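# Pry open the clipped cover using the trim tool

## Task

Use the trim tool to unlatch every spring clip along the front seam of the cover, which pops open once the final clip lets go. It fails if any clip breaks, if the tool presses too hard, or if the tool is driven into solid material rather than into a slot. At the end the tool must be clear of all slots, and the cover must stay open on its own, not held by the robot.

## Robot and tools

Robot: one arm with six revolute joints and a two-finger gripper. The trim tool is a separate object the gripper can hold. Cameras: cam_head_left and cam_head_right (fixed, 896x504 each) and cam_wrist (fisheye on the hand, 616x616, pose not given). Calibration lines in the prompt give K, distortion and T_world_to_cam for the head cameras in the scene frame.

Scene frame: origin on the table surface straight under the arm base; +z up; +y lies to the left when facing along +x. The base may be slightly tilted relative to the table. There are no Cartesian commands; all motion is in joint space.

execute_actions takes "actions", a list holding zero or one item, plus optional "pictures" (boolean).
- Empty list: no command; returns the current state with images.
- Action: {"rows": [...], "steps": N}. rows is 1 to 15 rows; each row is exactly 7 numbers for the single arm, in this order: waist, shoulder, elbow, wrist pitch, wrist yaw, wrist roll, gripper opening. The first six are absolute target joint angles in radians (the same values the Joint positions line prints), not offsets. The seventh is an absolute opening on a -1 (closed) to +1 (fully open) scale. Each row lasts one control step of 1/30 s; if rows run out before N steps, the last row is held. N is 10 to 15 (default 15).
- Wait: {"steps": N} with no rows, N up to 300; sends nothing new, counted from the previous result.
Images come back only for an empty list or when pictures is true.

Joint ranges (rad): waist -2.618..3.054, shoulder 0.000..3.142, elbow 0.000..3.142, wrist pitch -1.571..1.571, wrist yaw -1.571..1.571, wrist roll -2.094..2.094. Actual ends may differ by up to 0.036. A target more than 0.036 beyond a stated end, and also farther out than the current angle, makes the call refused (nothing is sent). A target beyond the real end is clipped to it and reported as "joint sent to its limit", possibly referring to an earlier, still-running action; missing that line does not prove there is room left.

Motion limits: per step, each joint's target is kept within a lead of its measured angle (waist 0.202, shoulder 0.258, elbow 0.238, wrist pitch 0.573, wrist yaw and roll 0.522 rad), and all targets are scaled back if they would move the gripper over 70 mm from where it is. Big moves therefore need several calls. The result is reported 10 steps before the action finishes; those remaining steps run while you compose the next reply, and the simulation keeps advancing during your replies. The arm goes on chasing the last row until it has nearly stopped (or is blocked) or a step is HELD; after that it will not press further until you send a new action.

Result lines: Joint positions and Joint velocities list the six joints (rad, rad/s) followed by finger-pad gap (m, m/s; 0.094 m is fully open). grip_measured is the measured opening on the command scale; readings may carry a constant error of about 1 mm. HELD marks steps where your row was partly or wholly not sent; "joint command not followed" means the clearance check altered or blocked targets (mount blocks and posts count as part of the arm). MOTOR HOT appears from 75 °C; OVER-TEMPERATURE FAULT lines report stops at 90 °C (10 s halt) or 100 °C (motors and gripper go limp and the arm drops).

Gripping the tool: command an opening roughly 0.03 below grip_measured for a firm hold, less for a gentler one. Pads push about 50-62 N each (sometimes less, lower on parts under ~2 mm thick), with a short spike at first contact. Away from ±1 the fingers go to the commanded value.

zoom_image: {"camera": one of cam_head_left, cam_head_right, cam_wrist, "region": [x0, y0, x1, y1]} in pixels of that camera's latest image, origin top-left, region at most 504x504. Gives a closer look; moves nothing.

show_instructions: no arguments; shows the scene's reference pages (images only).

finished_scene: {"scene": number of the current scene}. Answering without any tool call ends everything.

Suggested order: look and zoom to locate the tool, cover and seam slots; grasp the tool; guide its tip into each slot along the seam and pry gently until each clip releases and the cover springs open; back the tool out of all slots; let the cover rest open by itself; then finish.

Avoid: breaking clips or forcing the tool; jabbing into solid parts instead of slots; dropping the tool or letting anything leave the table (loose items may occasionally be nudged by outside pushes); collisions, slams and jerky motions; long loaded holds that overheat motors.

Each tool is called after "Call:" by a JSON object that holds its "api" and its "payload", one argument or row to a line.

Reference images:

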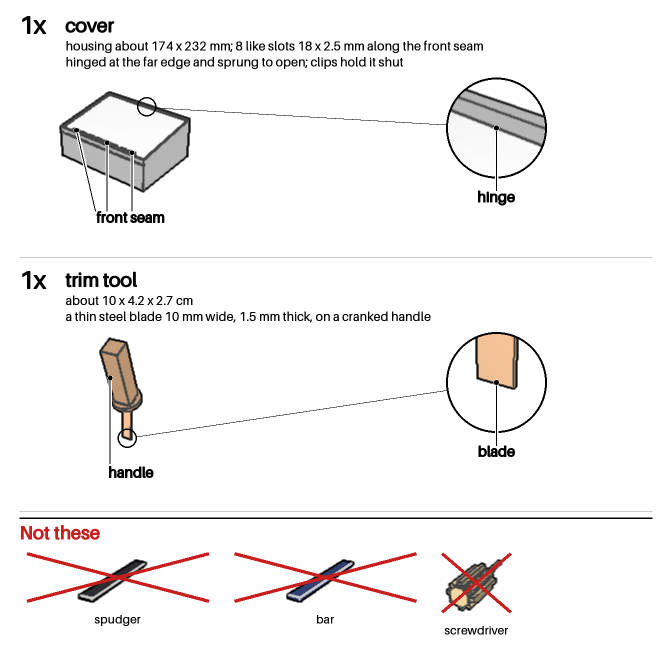

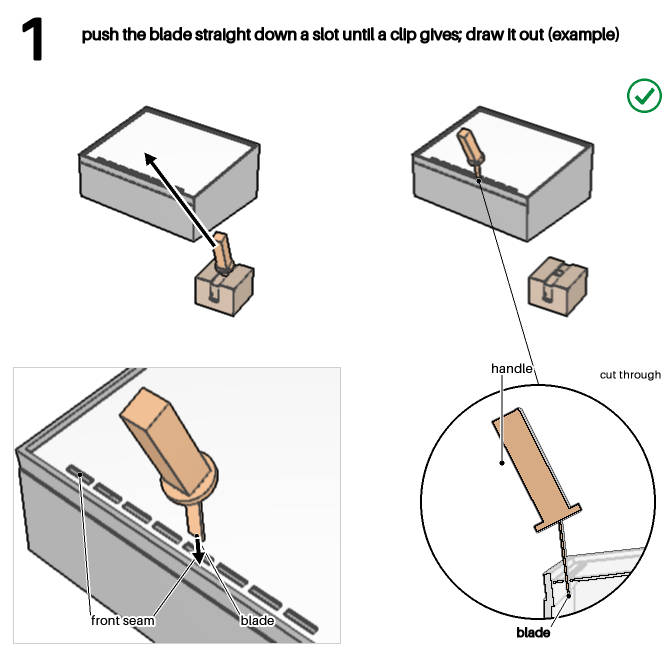

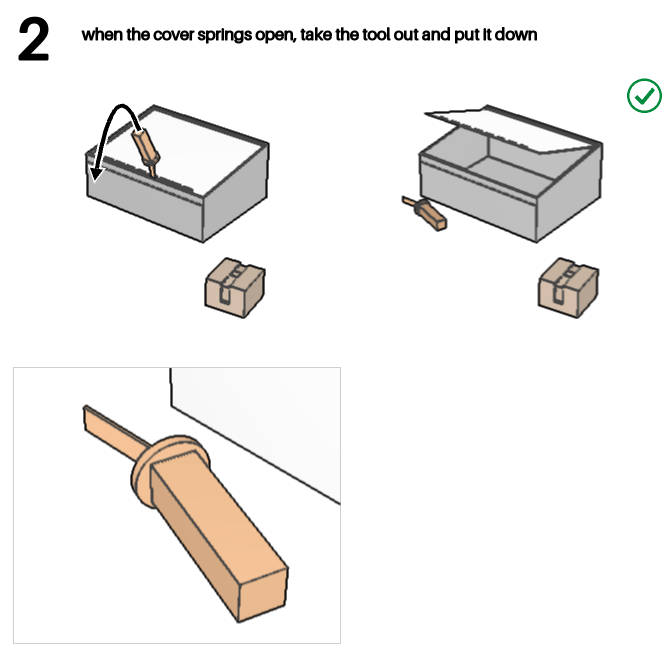

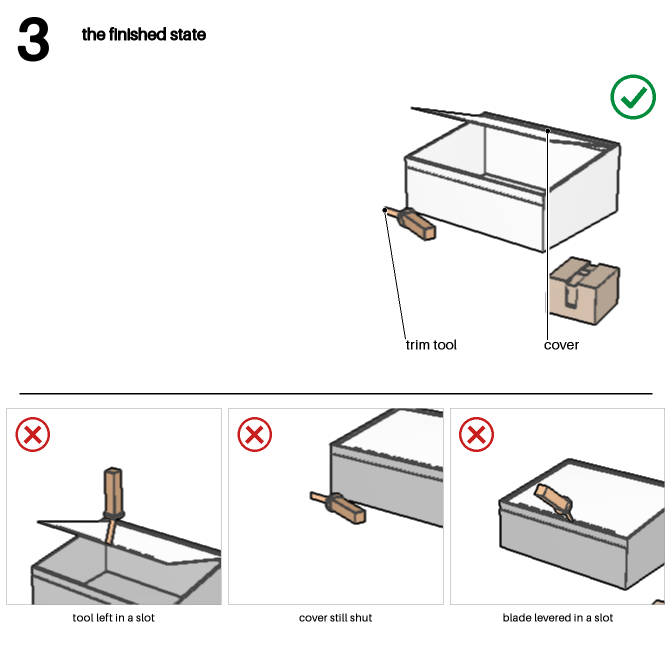

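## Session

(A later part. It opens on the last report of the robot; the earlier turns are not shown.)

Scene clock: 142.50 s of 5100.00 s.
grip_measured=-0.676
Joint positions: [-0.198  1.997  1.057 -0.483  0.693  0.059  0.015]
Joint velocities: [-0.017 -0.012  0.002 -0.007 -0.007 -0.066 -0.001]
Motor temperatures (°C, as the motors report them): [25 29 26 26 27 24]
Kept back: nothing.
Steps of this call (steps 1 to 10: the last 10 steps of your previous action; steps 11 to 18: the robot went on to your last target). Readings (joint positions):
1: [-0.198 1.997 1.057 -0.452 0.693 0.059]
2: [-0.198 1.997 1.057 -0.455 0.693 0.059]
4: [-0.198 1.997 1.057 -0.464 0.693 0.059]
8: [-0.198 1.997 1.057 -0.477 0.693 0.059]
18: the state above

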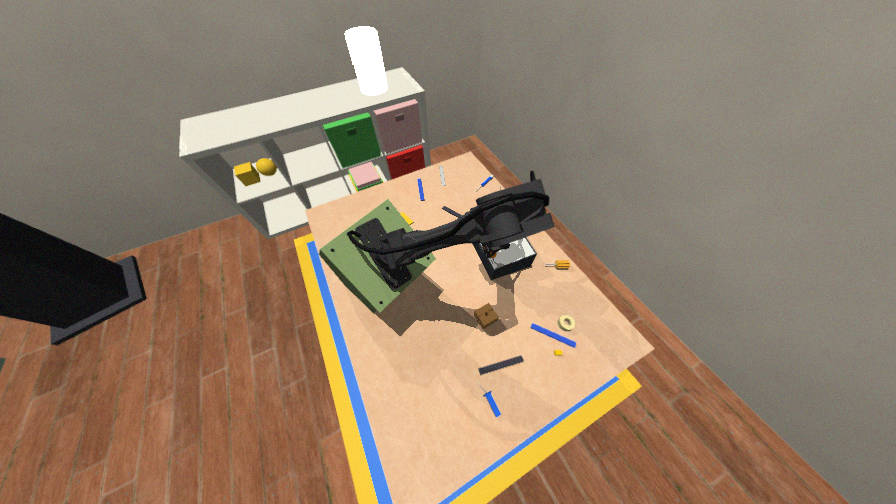

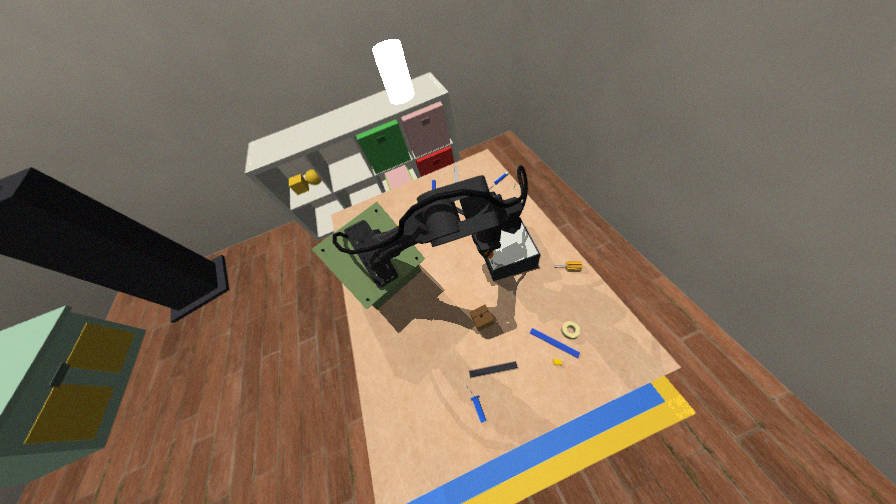

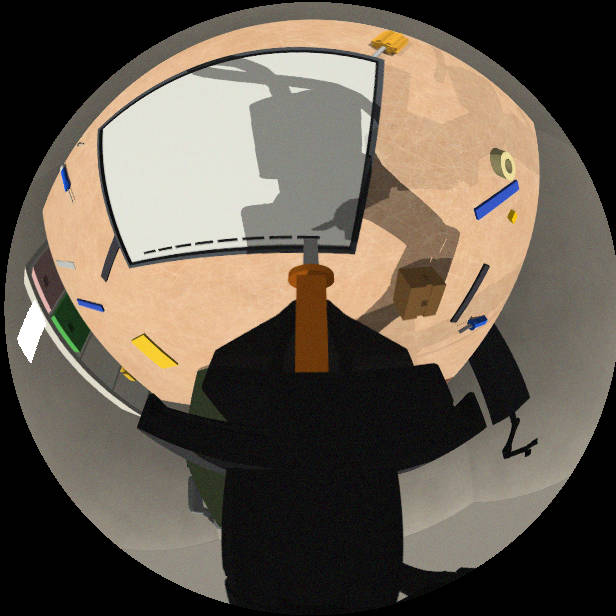

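Call:
{"api": "execute_actions", "payload": {
  "actions": [
    {"rows": [[-0.200,2.000,1.032,-0.490,0.704,0.050,-0.71],[-0.200,2.010,1.032,-0.480,0.704,0.050,-0.71],[-0.200,2.018,1.032,-0.472,0.704,0.050,-0.71],[-0.200,2.026,1.032,-0.465,0.704,0.050,-0.71],[-0.200,2.026,1.032,-0.460,0.704,0.050,-0.71]], "steps": 12}
  ]
}}

Call:
{"api": "execute_actions", "payload": {
  "actions": [
    {"steps": 20}
  ],
  "pictures": true
}}

Call:
{"api": "zoom_image", "payload": {
  "camera": "cam_wrist",
  "region": [241, 190, 381, 280]
}}

Scene clock: 143.37 s of 5100.00 s.
grip_measured=-0.676
Joint positions: [-0.198  1.997  1.057 -0.484  0.693  0.059  0.015]
Joint velocities: [-0.002  0.007  0.002  0.022 -0.022  0.037 -0.001]
Motor temperatures (°C, as the motors report them): [25 29 26 26 27 24]
Steps of this call (steps 1 to 15: the robot went on to your last target; steps 16 to 24: nothing new was sent; steps 25 to 26: the first 2 steps of this action). Readings (joint positions):
25: [-0.198 1.997 1.057 -0.484 0.693 0.059]
26: the state above

Scene clock: 144.03 s of 5100.00 s.
grip_measured=-0.676
Joint positions: [-0.198  2.012  1.057 -0.475  0.693  0.059  0.015]
Joint velocities: [-0.012 -0.022 -0.012  0.007 -0.081 -0.007  0.002]
Motor temperatures (°C, as the motors report them): [25 29 26 26 27 24]
Kept back: nothing.
Steps of this call (steps 1 to 10: the last 10 steps of your previous action; steps 11 to 20: the robot went on to your last target). Readings (joint positions):
1: [-0.198 1.997 1.057 -0.484 0.693 0.059]
2: [-0.198 1.999 1.057 -0.483 0.693 0.059]
4: [-0.198 2.004 1.057 -0.480 0.693 0.059]
8: [-0.198 2.012 1.057 -0.478 0.693 0.059]
20: the state above

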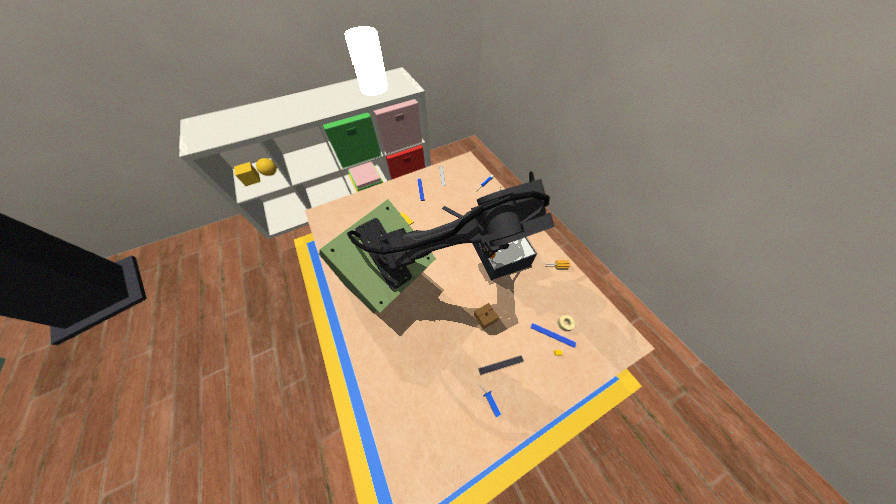

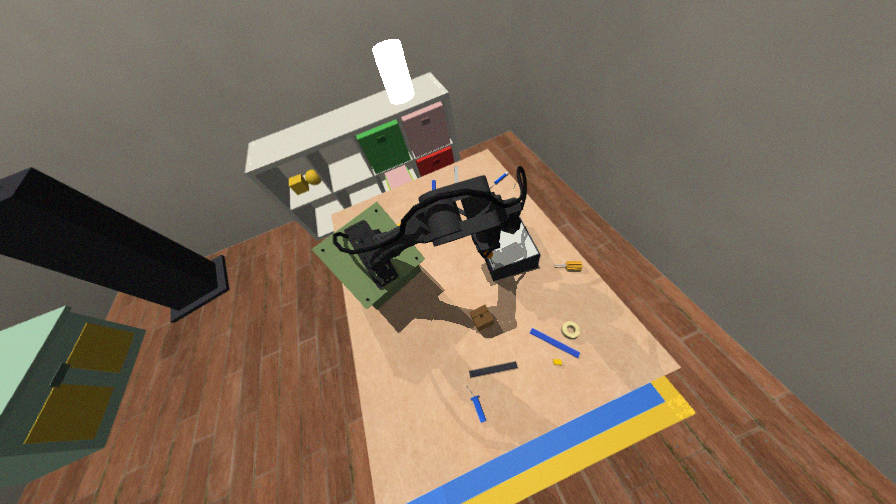

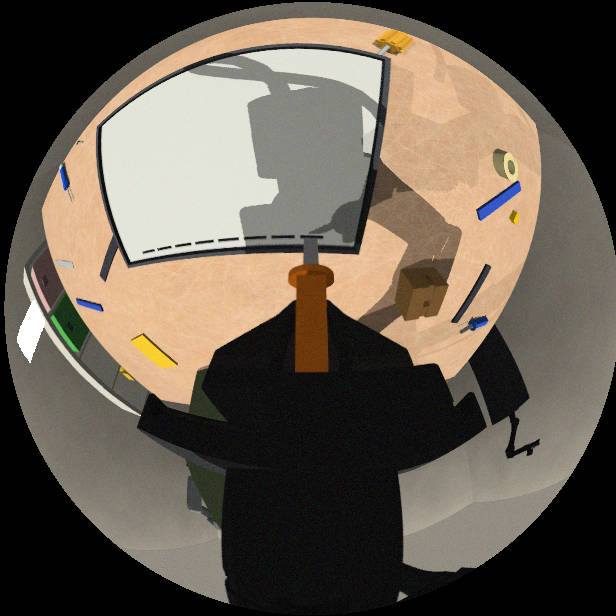

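Region (241, 190, 381, 280) of cam_wrist's 616x616 image, scaled by 3.600, with more detail than that image has; it fills the top 324 rows of this view, and the rest is white.

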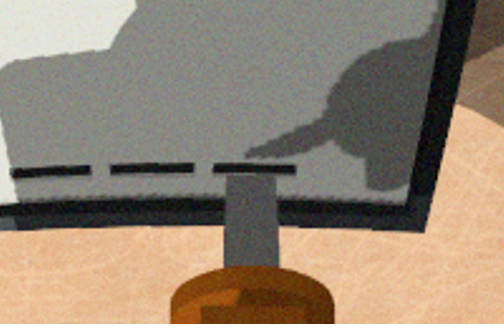

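Call:
{"api": "execute_actions", "payload": {
  "actions": [
    {"rows": [[-0.203,2.026,1.032,-0.459,0.680,0.047,-0.71],[-0.206,2.026,1.032,-0.457,0.677,0.045,-0.71],[-0.209,2.026,1.032,-0.456,0.674,0.042,-0.71],[-0.212,2.026,1.032,-0.454,0.671,0.039,-0.71],[-0.215,2.026,1.032,-0.453,0.668,0.037,-0.71]], "steps": 12}
  ]
}}

Call:
{"api": "execute_actions", "payload": {
  "actions": [
    {"steps": 20}
  ],
  "pictures": true
}}

Call:
{"api": "zoom_image", "payload": {
  "camera": "cam_wrist",
  "region": [271, 215, 351, 265]
}}

Scene clock: 152.03 s of 5100.00 s.
grip_measured=-0.676
Joint positions: [-0.198  2.012  1.057 -0.475  0.692  0.057  0.015]
Joint velocities: [ 0.017 -0.002 -0.007 -0.051 -0.11  -0.066  0.001]
Motor temperatures (°C, as the motors report them): [25 29 26 26 27 24]
Steps of this call (steps 1 to 15: the robot went on to your last target; steps 16 to 90: nothing new was sent; then 4.93 s passed at rest; steps 91 to 92: the first 2 steps of this action). Readings (joint positions):
91: [-0.198 2.012 1.057 -0.475 0.693 0.058]
92: the state above

Scene clock: 152.70 s of 5100.00 s.
grip_measured=-0.676
Joint positions: [-0.212  2.012  1.057 -0.469  0.678  0.046  0.015]
Joint velocities: [ 0.002  0.012 -0.012 -0.037 -0.022 -0.022 -0.   ]
Motor temperatures (°C, as the motors report them): [25 29 26 26 27 24]
Kept back: nothing.
Steps of this call (steps 1 to 10: the last 10 steps of your previous action; steps 11 to 20: the robot went on to your last target). Readings (joint positions):
1: [-0.199 2.012 1.057 -0.474 0.690 0.056]
2: [-0.200 2.012 1.057 -0.474 0.688 0.055]
4: [-0.205 2.012 1.057 -0.472 0.684 0.051]
8: [-0.212 2.012 1.057 -0.470 0.681 0.048]
20: the state above

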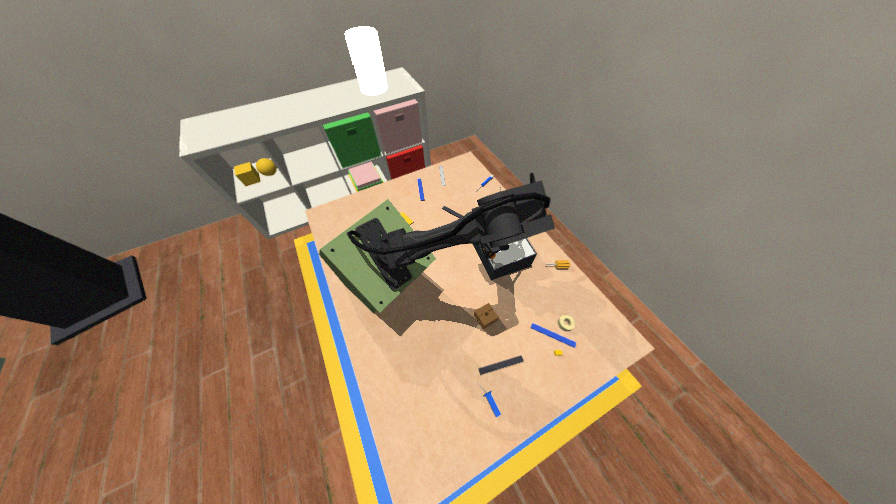

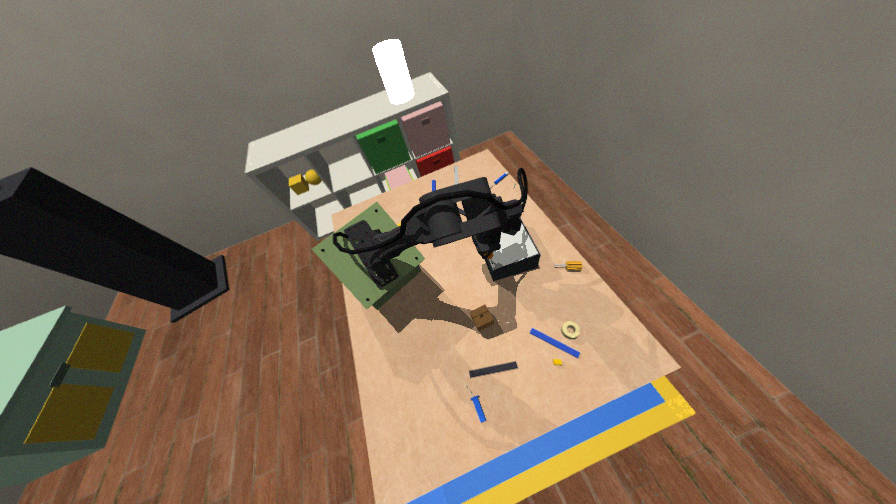

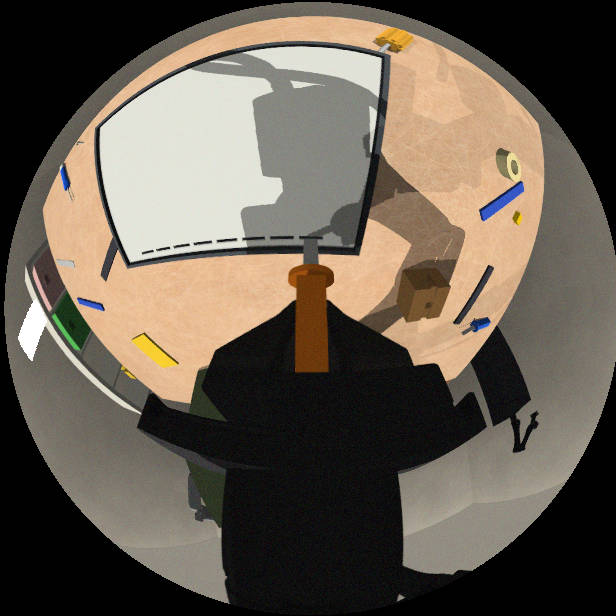

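Region (271, 215, 351, 265) of cam_wrist's 616x616 image, scaled by 6.300, with more detail than that image has; it fills the top 315 rows of this view, and the rest is white.

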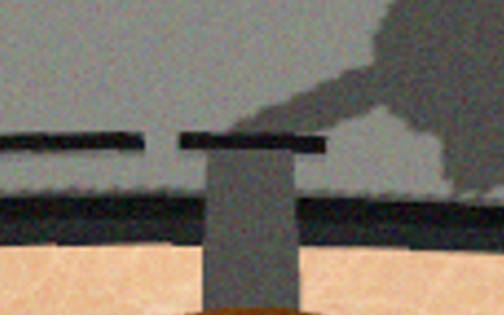

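Call:
{"api": "execute_actions", "payload": {
  "actions": [
    {"rows": [[-0.217,2.026,1.032,-0.451,0.666,0.050,-0.71],[-0.219,2.026,1.032,-0.450,0.664,0.056,-0.71],[-0.221,2.026,1.032,-0.448,0.661,0.060,-0.71],[-0.223,2.026,1.032,-0.447,0.659,0.060,-0.71]], "steps": 12}
  ]
}}

Call:
{"api": "execute_actions", "payload": {
  "actions": [
    {"steps": 20}
  ],
  "pictures": true
}}

Call:
{"api": "zoom_image", "payload": {
  "camera": "cam_wrist",
  "region": [271, 215, 351, 265]
}}

Scene clock: 153.80 s of 5100.00 s.
grip_measured=-0.676
Joint positions: [-0.212  2.012  1.057 -0.468  0.677  0.046  0.015]
Joint velocities: [-0.027 -0.002 -0.012 -0.051  0.051  0.022  0.   ]
Motor temperatures (°C, as the motors report them): [25 29 26 26 27 24]
Steps of this call (steps 1 to 15: the robot went on to your last target; steps 16 to 31: nothing new was sent; steps 32 to 33: the first 2 steps of this action). Readings (joint positions):
32: [-0.212 2.012 1.057 -0.469 0.677 0.046]
33: the state above

Scene clock: 154.47 s of 5100.00 s.
grip_measured=-0.676
Joint positions: [-0.219  2.012  1.057 -0.463  0.669  0.05   0.015]
Joint velocities: [-0.007  0.007  0.002 -0.081 -0.037  0.051  0.   ]
Motor temperatures (°C, as the motors report them): [25 29 26 26 27 24]
Kept back: nothing.
Steps of this call (steps 1 to 10: the last 10 steps of your previous action; steps 11 to 15: the robot went on to your last target; steps 16 to 20: nothing new was sent). Readings (joint positions):
1: [-0.212 2.012 1.057 -0.467 0.675 0.047]
2: [-0.213 2.012 1.057 -0.466 0.674 0.048]
4: [-0.215 2.012 1.057 -0.465 0.672 0.048]
8: [-0.219 2.012 1.057 -0.464 0.670 0.049]
20: the state above
The arm was judged still, so your last target was given up. Only a new action makes it travel on or press farther. Fingers that are still opening or closing keep moving.

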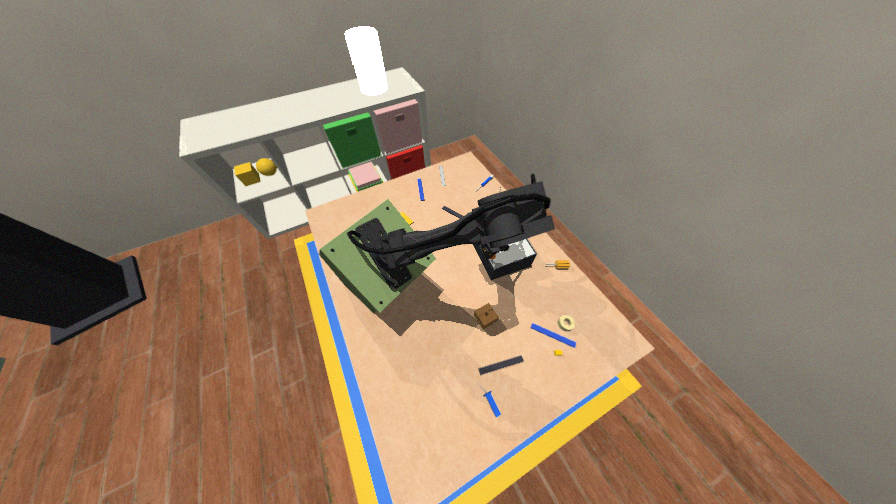

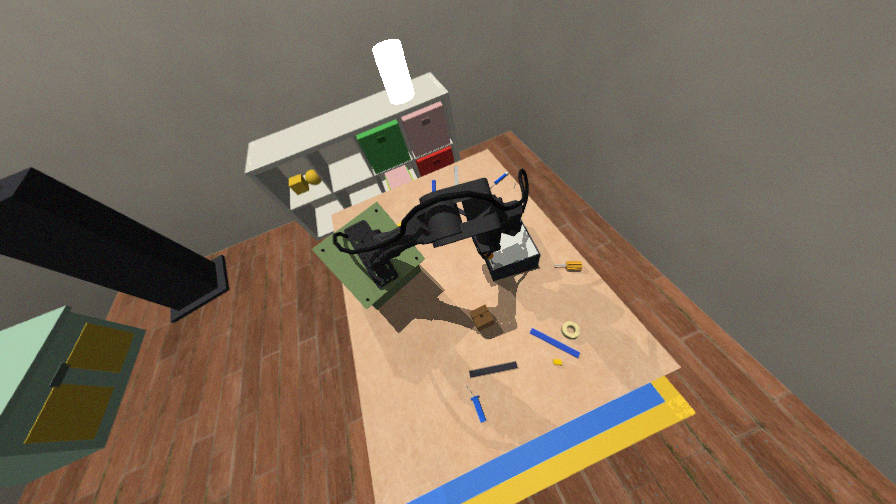

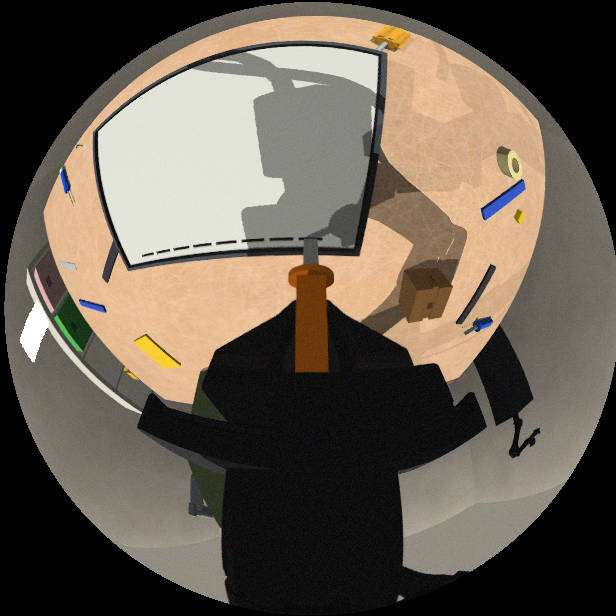

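Region (271, 215, 351, 265) of cam_wrist's 616x616 image, scaled by 6.300, with more detail than that image has; it fills the top 315 rows of this view, and the rest is white.

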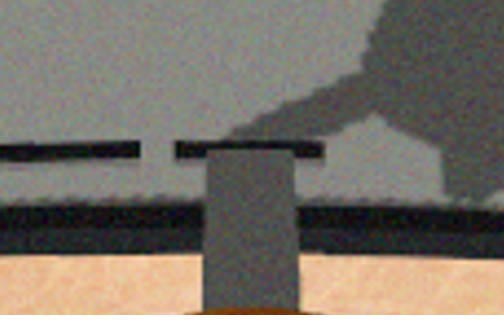

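Call:
{"api": "execute_actions", "payload": {
  "actions": [
    {"rows": [[-0.225,2.026,1.032,-0.446,0.657,0.041,-0.71],[-0.227,2.026,1.032,-0.445,0.655,0.039,-0.71],[-0.229,2.026,1.032,-0.445,0.652,0.036,-0.71],[-0.231,2.026,1.032,-0.444,0.650,0.033,-0.71],[-0.233,2.026,1.032,-0.443,0.648,0.031,-0.71],[-0.235,2.026,1.032,-0.442,0.645,0.028,-0.71],[-0.237,2.026,1.032,-0.441,0.643,0.025,-0.71],[-0.238,2.026,1.032,-0.441,0.642,0.024,-0.71]], "steps": 14}
  ]
}}

Call:
{"api": "execute_actions", "payload": {
  "actions": [
    {"steps": 20}
  ],
  "pictures": true
}}

Call:
{"api": "zoom_image", "payload": {
  "camera": "cam_wrist",
  "region": [271, 215, 351, 265]
}}

Scene clock: 158.17 s of 5100.00 s.
grip_measured=-0.676
Joint positions: [-0.221  2.012  1.057 -0.461  0.665  0.048  0.015]
Joint velocities: [-0.037 -0.002 -0.012 -0.051 -0.095 -0.051  0.   ]
Motor temperatures (°C, as the motors report them): [25 29 26 26 27 24]
Steps of this call (steps 1 to 90: nothing new was sent; then 0.57 s passed at rest; steps 91 to 94: the first 4 steps of this action). Readings (joint positions):
91: [-0.219 2.012 1.057 -0.463 0.668 0.050]
92: [-0.219 2.012 1.057 -0.462 0.668 0.050]
94: the state above

Scene clock: 158.83 s of 5100.00 s.
grip_measured=-0.676
Joint positions: [-0.235  2.012  1.057 -0.456  0.652  0.033  0.015]
Joint velocities: [-0.012  0.007  0.002 -0.007 -0.007 -0.007  0.   ]
Motor temperatures (°C, as the motors report them): [25 29 26 26 27 24]
Kept back: nothing.
Steps of this call (steps 1 to 10: the last 10 steps of your previous action; steps 11 to 20: the robot went on to your last target). Readings (joint positions):
1: [-0.222 2.012 1.057 -0.461 0.663 0.046]
2: [-0.224 2.012 1.057 -0.460 0.662 0.045]
4: [-0.230 2.012 1.057 -0.459 0.658 0.041]
8: [-0.235 2.012 1.057 -0.457 0.655 0.036]
20: the state above

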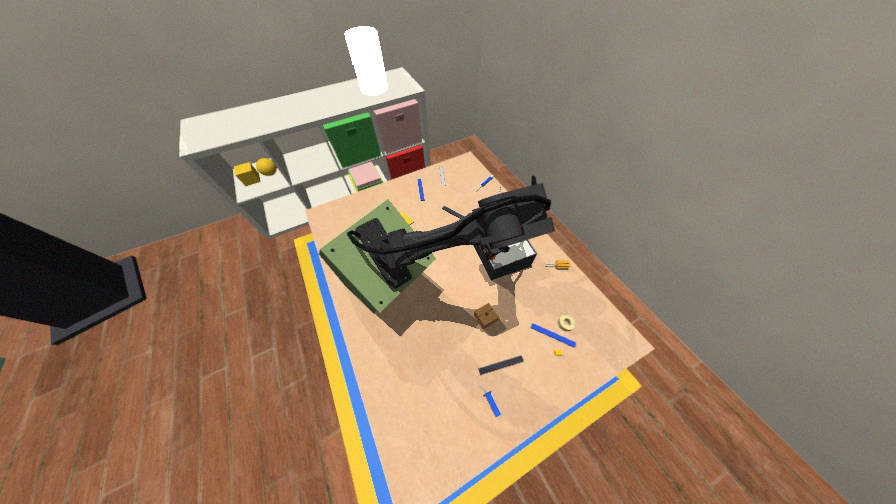

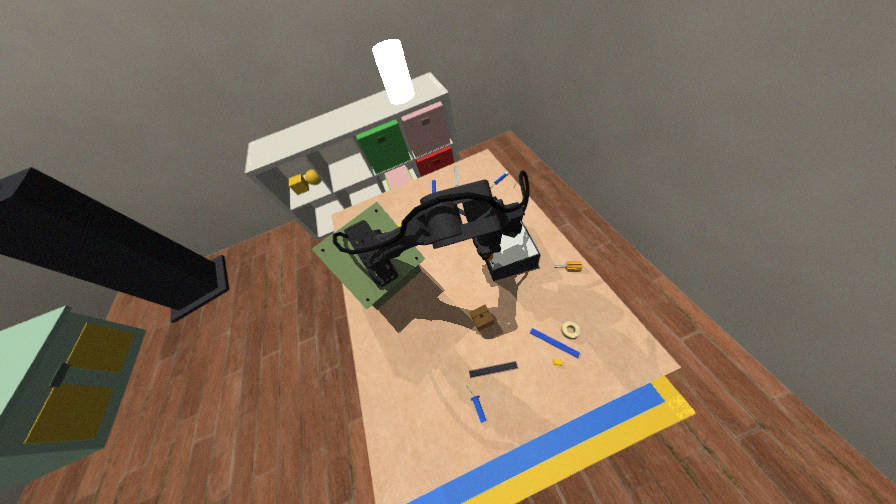

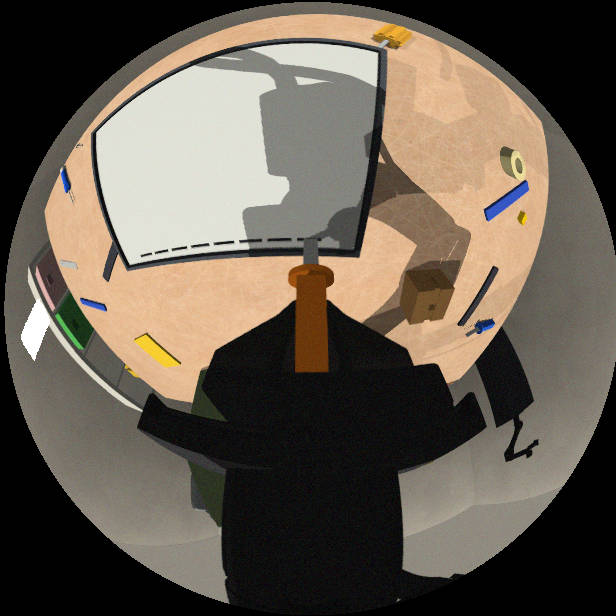

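Region (271, 215, 351, 265) of cam_wrist's 616x616 image, scaled by 6.300, with more detail than that image has; it fills the top 315 rows of this view, and the rest is white.

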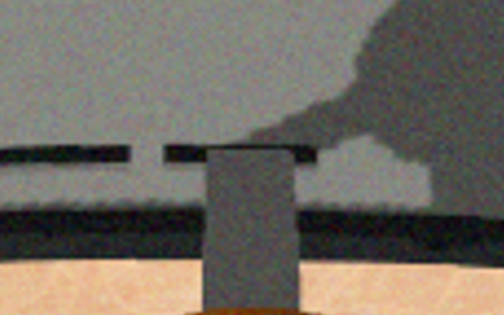

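Call:
{"api": "execute_actions", "payload": {
  "actions": [
    {"rows": [[-0.238,2.032,1.032,-0.441,0.642,0.024,-0.71],[-0.238,2.037,1.032,-0.438,0.642,0.024,-0.71],[-0.238,2.041,1.032,-0.435,0.642,0.024,-0.71],[-0.238,2.041,1.032,-0.432,0.642,0.024,-0.71],[-0.238,2.041,1.032,-0.429,0.642,0.024,-0.71],[-0.238,2.041,1.032,-0.427,0.642,0.024,-0.71]], "steps": 12}
  ]
}}

Call:
{"api": "execute_actions", "payload": {
  "actions": [
    {"steps": 20}
  ],
  "pictures": true
}}

Call:
{"api": "zoom_image", "payload": {
  "camera": "cam_wrist",
  "region": [271, 215, 351, 265]
}}

Scene clock: 159.80 s of 5100.00 s.
grip_measured=-0.676
Joint positions: [-0.235  2.012  1.057 -0.456  0.652  0.033  0.015]
Joint velocities: [ 0.002  0.002 -0.002 -0.037  0.051  0.037  0.001]
Motor temperatures (°C, as the motors report them): [25 29 26 26 27 24]
Steps of this call (steps 1 to 15: the robot went on to your last target; steps 16 to 27: nothing new was sent; steps 28 to 29: the first 2 steps of this action). Readings (joint positions):
28: [-0.235 2.012 1.057 -0.456 0.652 0.033]
29: the state above

Scene clock: 160.47 s of 5100.00 s.
grip_measured=-0.676
Joint positions: [-0.235  2.024  1.057 -0.442  0.652  0.033  0.015]
Joint velocities: [ 0.002 -0.007  0.007  0.037  0.007 -0.022 -0.001]
Motor temperatures (°C, as the motors report them): [25 29 26 26 27 24]
Kept back: nothing.
Steps of this call (steps 1 to 10: the last 10 steps of your previous action; steps 11 to 20: the robot went on to your last target). Readings (joint positions):
1: [-0.235 2.014 1.057 -0.455 0.652 0.033]
2: [-0.235 2.017 1.057 -0.452 0.652 0.033]
4: [-0.235 2.022 1.057 -0.446 0.652 0.033]
8: [-0.235 2.024 1.057 -0.442 0.652 0.033]
20: the state above

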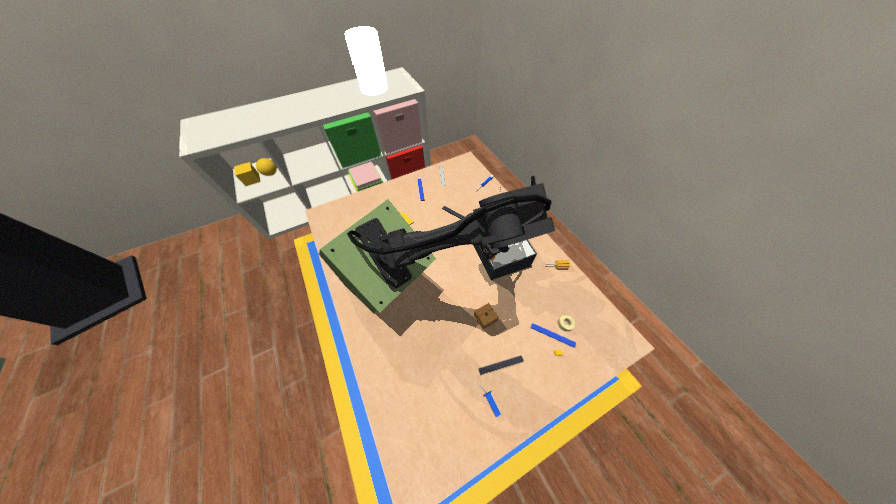

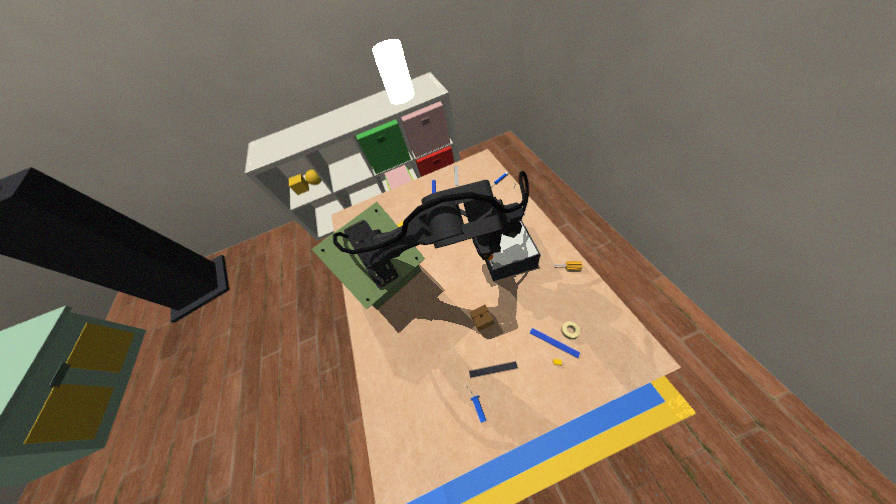

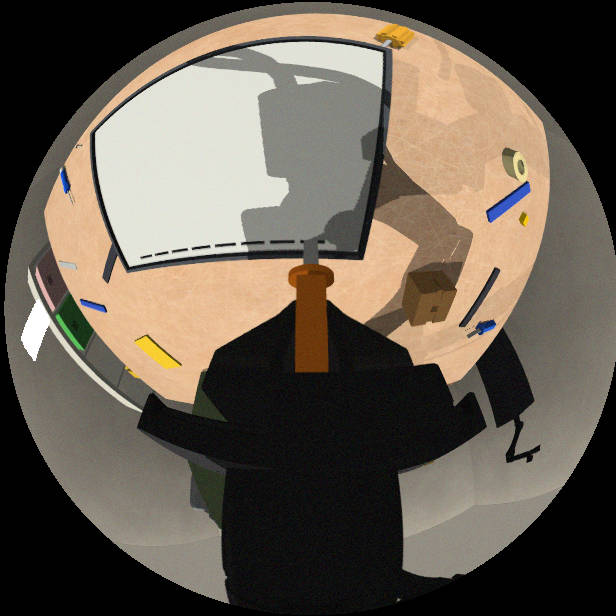

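Region (271, 215, 351, 265) of cam_wrist's 616x616 image, scaled by 6.300, with more detail than that image has; it fills the top 315 rows of this view, and the rest is white.

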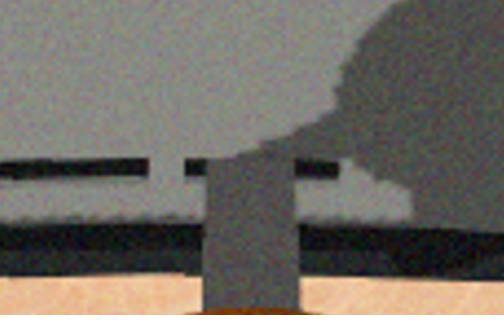

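Call:
{"api": "execute_actions", "payload": {
  "actions": [
    {"rows": [[-0.240,2.041,1.032,-0.426,0.639,0.022,-0.71],[-0.243,2.041,1.032,-0.425,0.636,0.019,-0.71],[-0.245,2.041,1.032,-0.424,0.633,0.017,-0.71],[-0.248,2.041,1.032,-0.423,0.630,0.014,-0.71],[-0.250,2.041,1.032,-0.422,0.627,0.011,-0.71],[-0.253,2.041,1.032,-0.421,0.624,0.009,-0.71],[-0.256,2.041,1.032,-0.420,0.621,0.006,-0.71],[-0.259,2.041,1.032,-0.419,0.618,0.003,-0.71]], "steps": 14}
  ]
}}

Call:
{"api": "execute_actions", "payload": {
  "actions": [
    {"steps": 20}
  ],
  "pictures": true
}}

Call:
{"api": "zoom_image", "payload": {
  "camera": "cam_wrist",
  "region": [271, 215, 351, 265]
}}

Scene clock: 161.27 s of 5100.00 s.
grip_measured=-0.676
Joint positions: [-0.236  2.024  1.057 -0.441  0.648  0.03   0.015]
Joint velocities: [-0.022  0.002 -0.007 -0.007 -0.007 -0.007  0.001]
Motor temperatures (°C, as the motors report them): [25 29 26 26 27 24]
Steps of this call (steps 1 to 15: the robot went on to your last target; steps 16 to 20: nothing new was sent; steps 21 to 24: the first 4 steps of this action). Readings (joint positions):
21: [-0.235 2.024 1.057 -0.442 0.651 0.033]
22: [-0.235 2.024 1.057 -0.442 0.651 0.032]
24: the state above

Scene clock: 161.93 s of 5100.00 s.
grip_measured=-0.676
Joint positions: [-0.245  2.024  1.057 -0.438  0.636  0.017  0.015]
Joint velocities: [-0.007 -0.007  0.007  0.007 -0.022 -0.066 -0.001]
Motor temperatures (°C, as the motors report them): [25 29 26 26 27 24]
Kept back: nothing.
Steps of this call (steps 1 to 10: the last 10 steps of your previous action; steps 11 to 20: the robot went on to your last target). Readings (joint positions):
1: [-0.238 2.024 1.057 -0.440 0.645 0.028]
2: [-0.240 2.024 1.057 -0.439 0.643 0.026]
4: [-0.244 2.024 1.057 -0.438 0.638 0.022]
8: [-0.245 2.024 1.057 -0.438 0.636 0.019]
20: the state above

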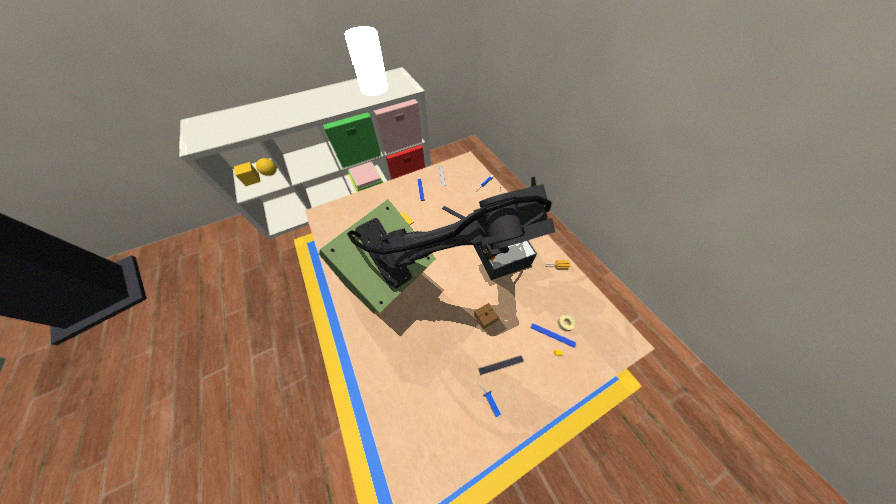

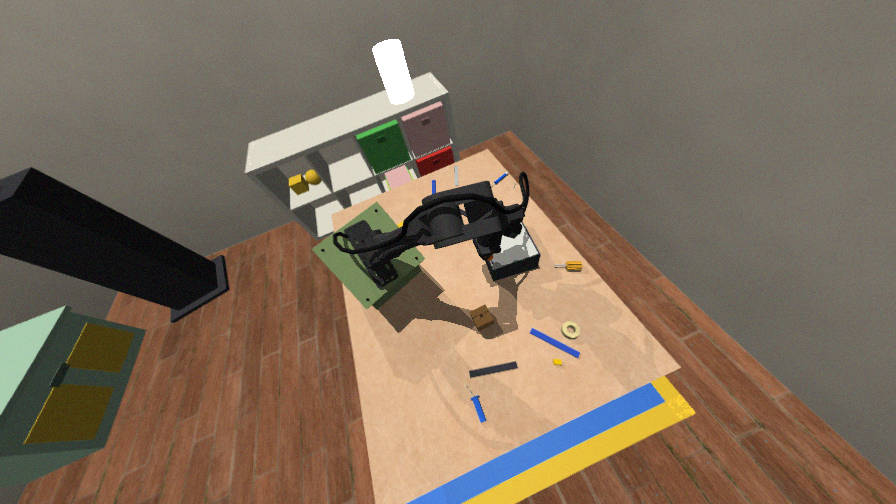

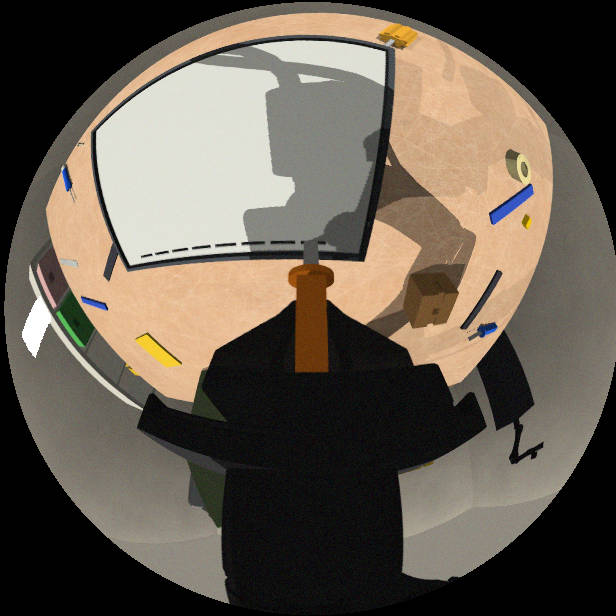

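Region (271, 215, 351, 265) of cam_wrist's 616x616 image, scaled by 6.300, with more detail than that image has; it fills the top 315 rows of this view, and the rest is white.

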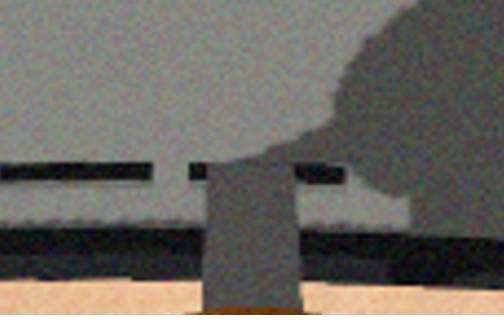

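Call:
{"api": "execute_actions", "payload": {
  "actions": [
    {"rows": [[-0.261,2.041,1.032,-0.419,0.617,0.003,-0.71],[-0.263,2.041,1.032,-0.418,0.615,0.003,-0.71],[-0.265,2.041,1.032,-0.418,0.614,0.003,-0.71],[-0.267,2.041,1.032,-0.417,0.612,0.003,-0.71],[-0.269,2.041,1.032,-0.417,0.611,0.003,-0.71],[-0.271,2.041,1.032,-0.416,0.610,0.003,-0.71]], "steps": 14}
  ]
}}

Call:
{"api": "execute_actions", "payload": {
  "actions": [
    {"steps": 20}
  ],
  "pictures": true
}}

Call:
{"api": "zoom_image", "payload": {
  "camera": "cam_wrist",
  "region": [241, 190, 381, 280]
}}

Scene clock: 163.37 s of 5100.00 s.
grip_measured=-0.676
Joint positions: [-0.247  2.024  1.057 -0.437  0.634  0.017  0.015]
Joint velocities: [-0.032  0.012  0.017  0.007 -0.066 -0.022 -0.   ]
Motor temperatures (°C, as the motors report them): [25 29 26 26 27 24]
Steps of this call (steps 1 to 15: the robot went on to your last target; steps 16 to 39: nothing new was sent; steps 40 to 43: the first 4 steps of this action). Readings (joint positions):
40: [-0.245 2.024 1.057 -0.438 0.636 0.017]
41: [-0.245 2.024 1.057 -0.437 0.636 0.017]
43: the state above

Scene clock: 164.03 s of 5100.00 s.
grip_measured=-0.676
Joint positions: [-0.249  2.024  1.057 -0.437  0.629  0.017  0.015]
Joint velocities: [-0.017  0.002 -0.002 -0.037  0.081 -0.007 -0.   ]
Motor temperatures (°C, as the motors report them): [25 29 26 26 27 24]
Kept back: nothing.
Steps of this call (steps 1 to 10: the last 10 steps of your previous action; steps 11 to 15: the robot went on to your last target; steps 16 to 20: nothing new was sent). Readings (joint positions):
1: [-0.248 2.024 1.057 -0.437 0.632 0.017]
2: [-0.249 2.024 1.057 -0.437 0.630 0.017]
4: [-0.249 2.024 1.057 -0.437 0.629 0.017]
8: [-0.249 2.024 1.057 -0.437 0.629 0.017]
20: the state above
The arm was judged still, so your last target was given up. Only a new action makes it travel on or press farther. Fingers that are still opening or closing keep moving.

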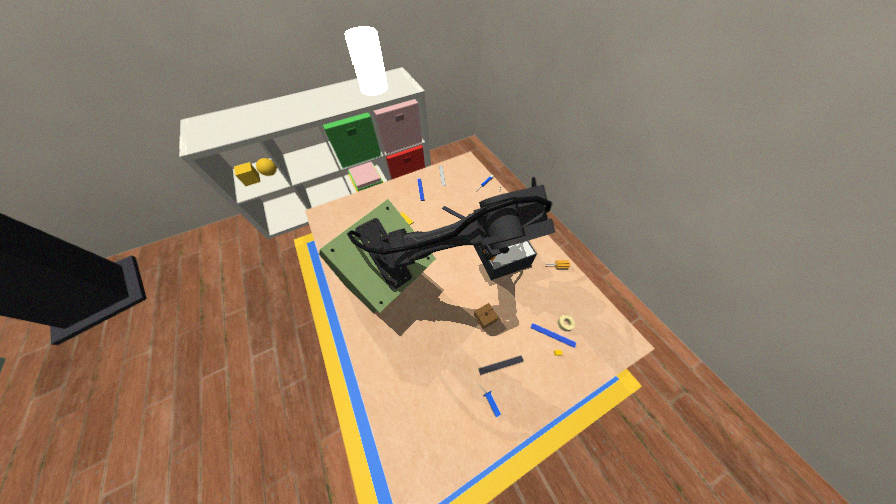

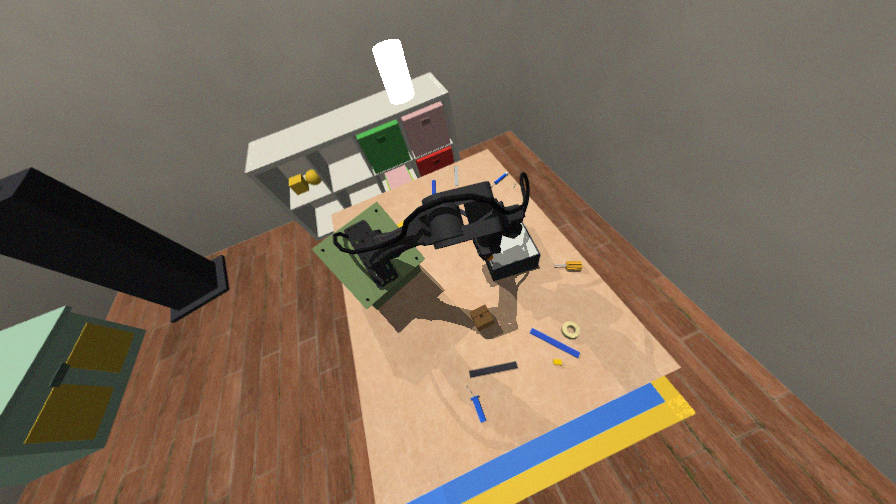

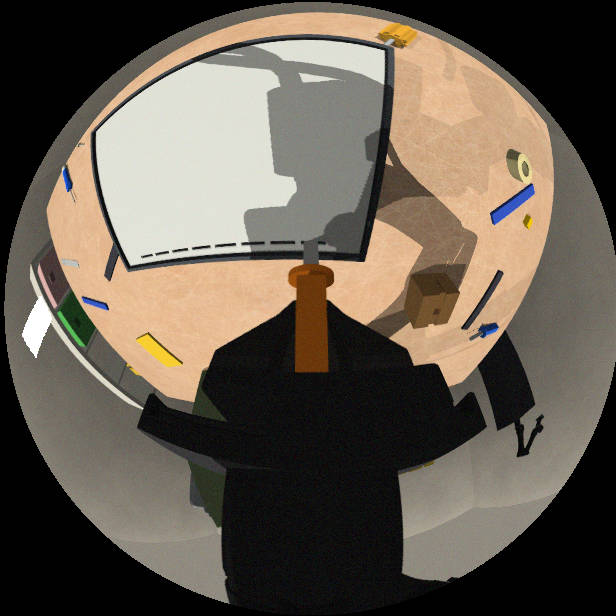

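Region (241, 190, 381, 280) of cam_wrist's 616x616 image, scaled by 3.600, with more detail than that image has; it fills the top 324 rows of this view, and the rest is white.

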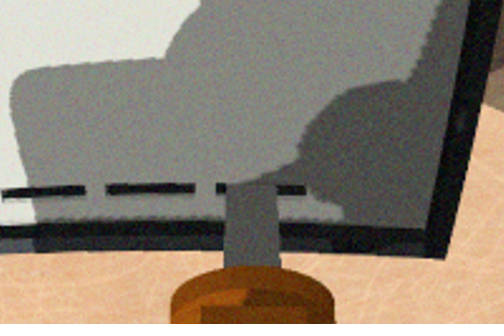

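Call:
{"api": "execute_actions", "payload": {
  "actions": [
    {"rows": [[-0.272,2.041,1.032,-0.416,0.610,0.003,-0.71],[-0.274,2.041,1.032,-0.416,0.609,0.003,-0.71],[-0.276,2.041,1.032,-0.416,0.608,0.003,-0.71],[-0.278,2.041,1.032,-0.416,0.607,0.003,-0.71],[-0.280,2.041,1.032,-0.416,0.606,0.003,-0.71],[-0.282,2.041,1.032,-0.416,0.605,0.003,-0.71]], "steps": 14}
  ]
}}

Call:
{"api": "execute_actions", "payload": {
  "actions": [
    {"steps": 16}
  ]
}}

Scene clock: 169.17 s of 5100.00 s.
grip_measured=-0.676
Joint positions: [-0.25   2.024  1.057 -0.437  0.629  0.017  0.015]
Joint velocities: [-0.027  0.007  0.002  0.037 -0.081 -0.037 -0.001]
Motor temperatures (°C, as the motors report them): [25 29 26 26 27 24]
Steps of this call (steps 1 to 90: nothing new was sent; then 2.00 s passed at rest; steps 91 to 94: the first 4 steps of this action). Readings (joint positions):
91: [-0.249 2.024 1.057 -0.437 0.629 0.017]
92: [-0.249 2.024 1.057 -0.437 0.629 0.017]
94: the state above

Scene clock: 169.70 s of 5100.00 s.
grip_measured=-0.676
Joint positions: [-0.268  2.024  1.057 -0.422  0.607  0.01   0.015]
Joint velocities: [ 0.012 -0.012 -0.002 -0.022  0.007  0.007 -0.   ]
Motor temperatures (°C, as the motors report them): [25 29 26 26 27 24]
Kept back: nothing.
Steps of this call (steps 1 to 10: the last 10 steps of your previous action; steps 11 to 16: the robot went on to your last target). Readings (joint positions):
1: [-0.251 2.024 1.057 -0.437 0.628 0.017]
2: [-0.252 2.024 1.057 -0.437 0.627 0.017]
4: [-0.253 2.024 1.057 -0.433 0.624 0.016]
8: [-0.267 2.024 1.057 -0.423 0.609 0.012]
16: the state above


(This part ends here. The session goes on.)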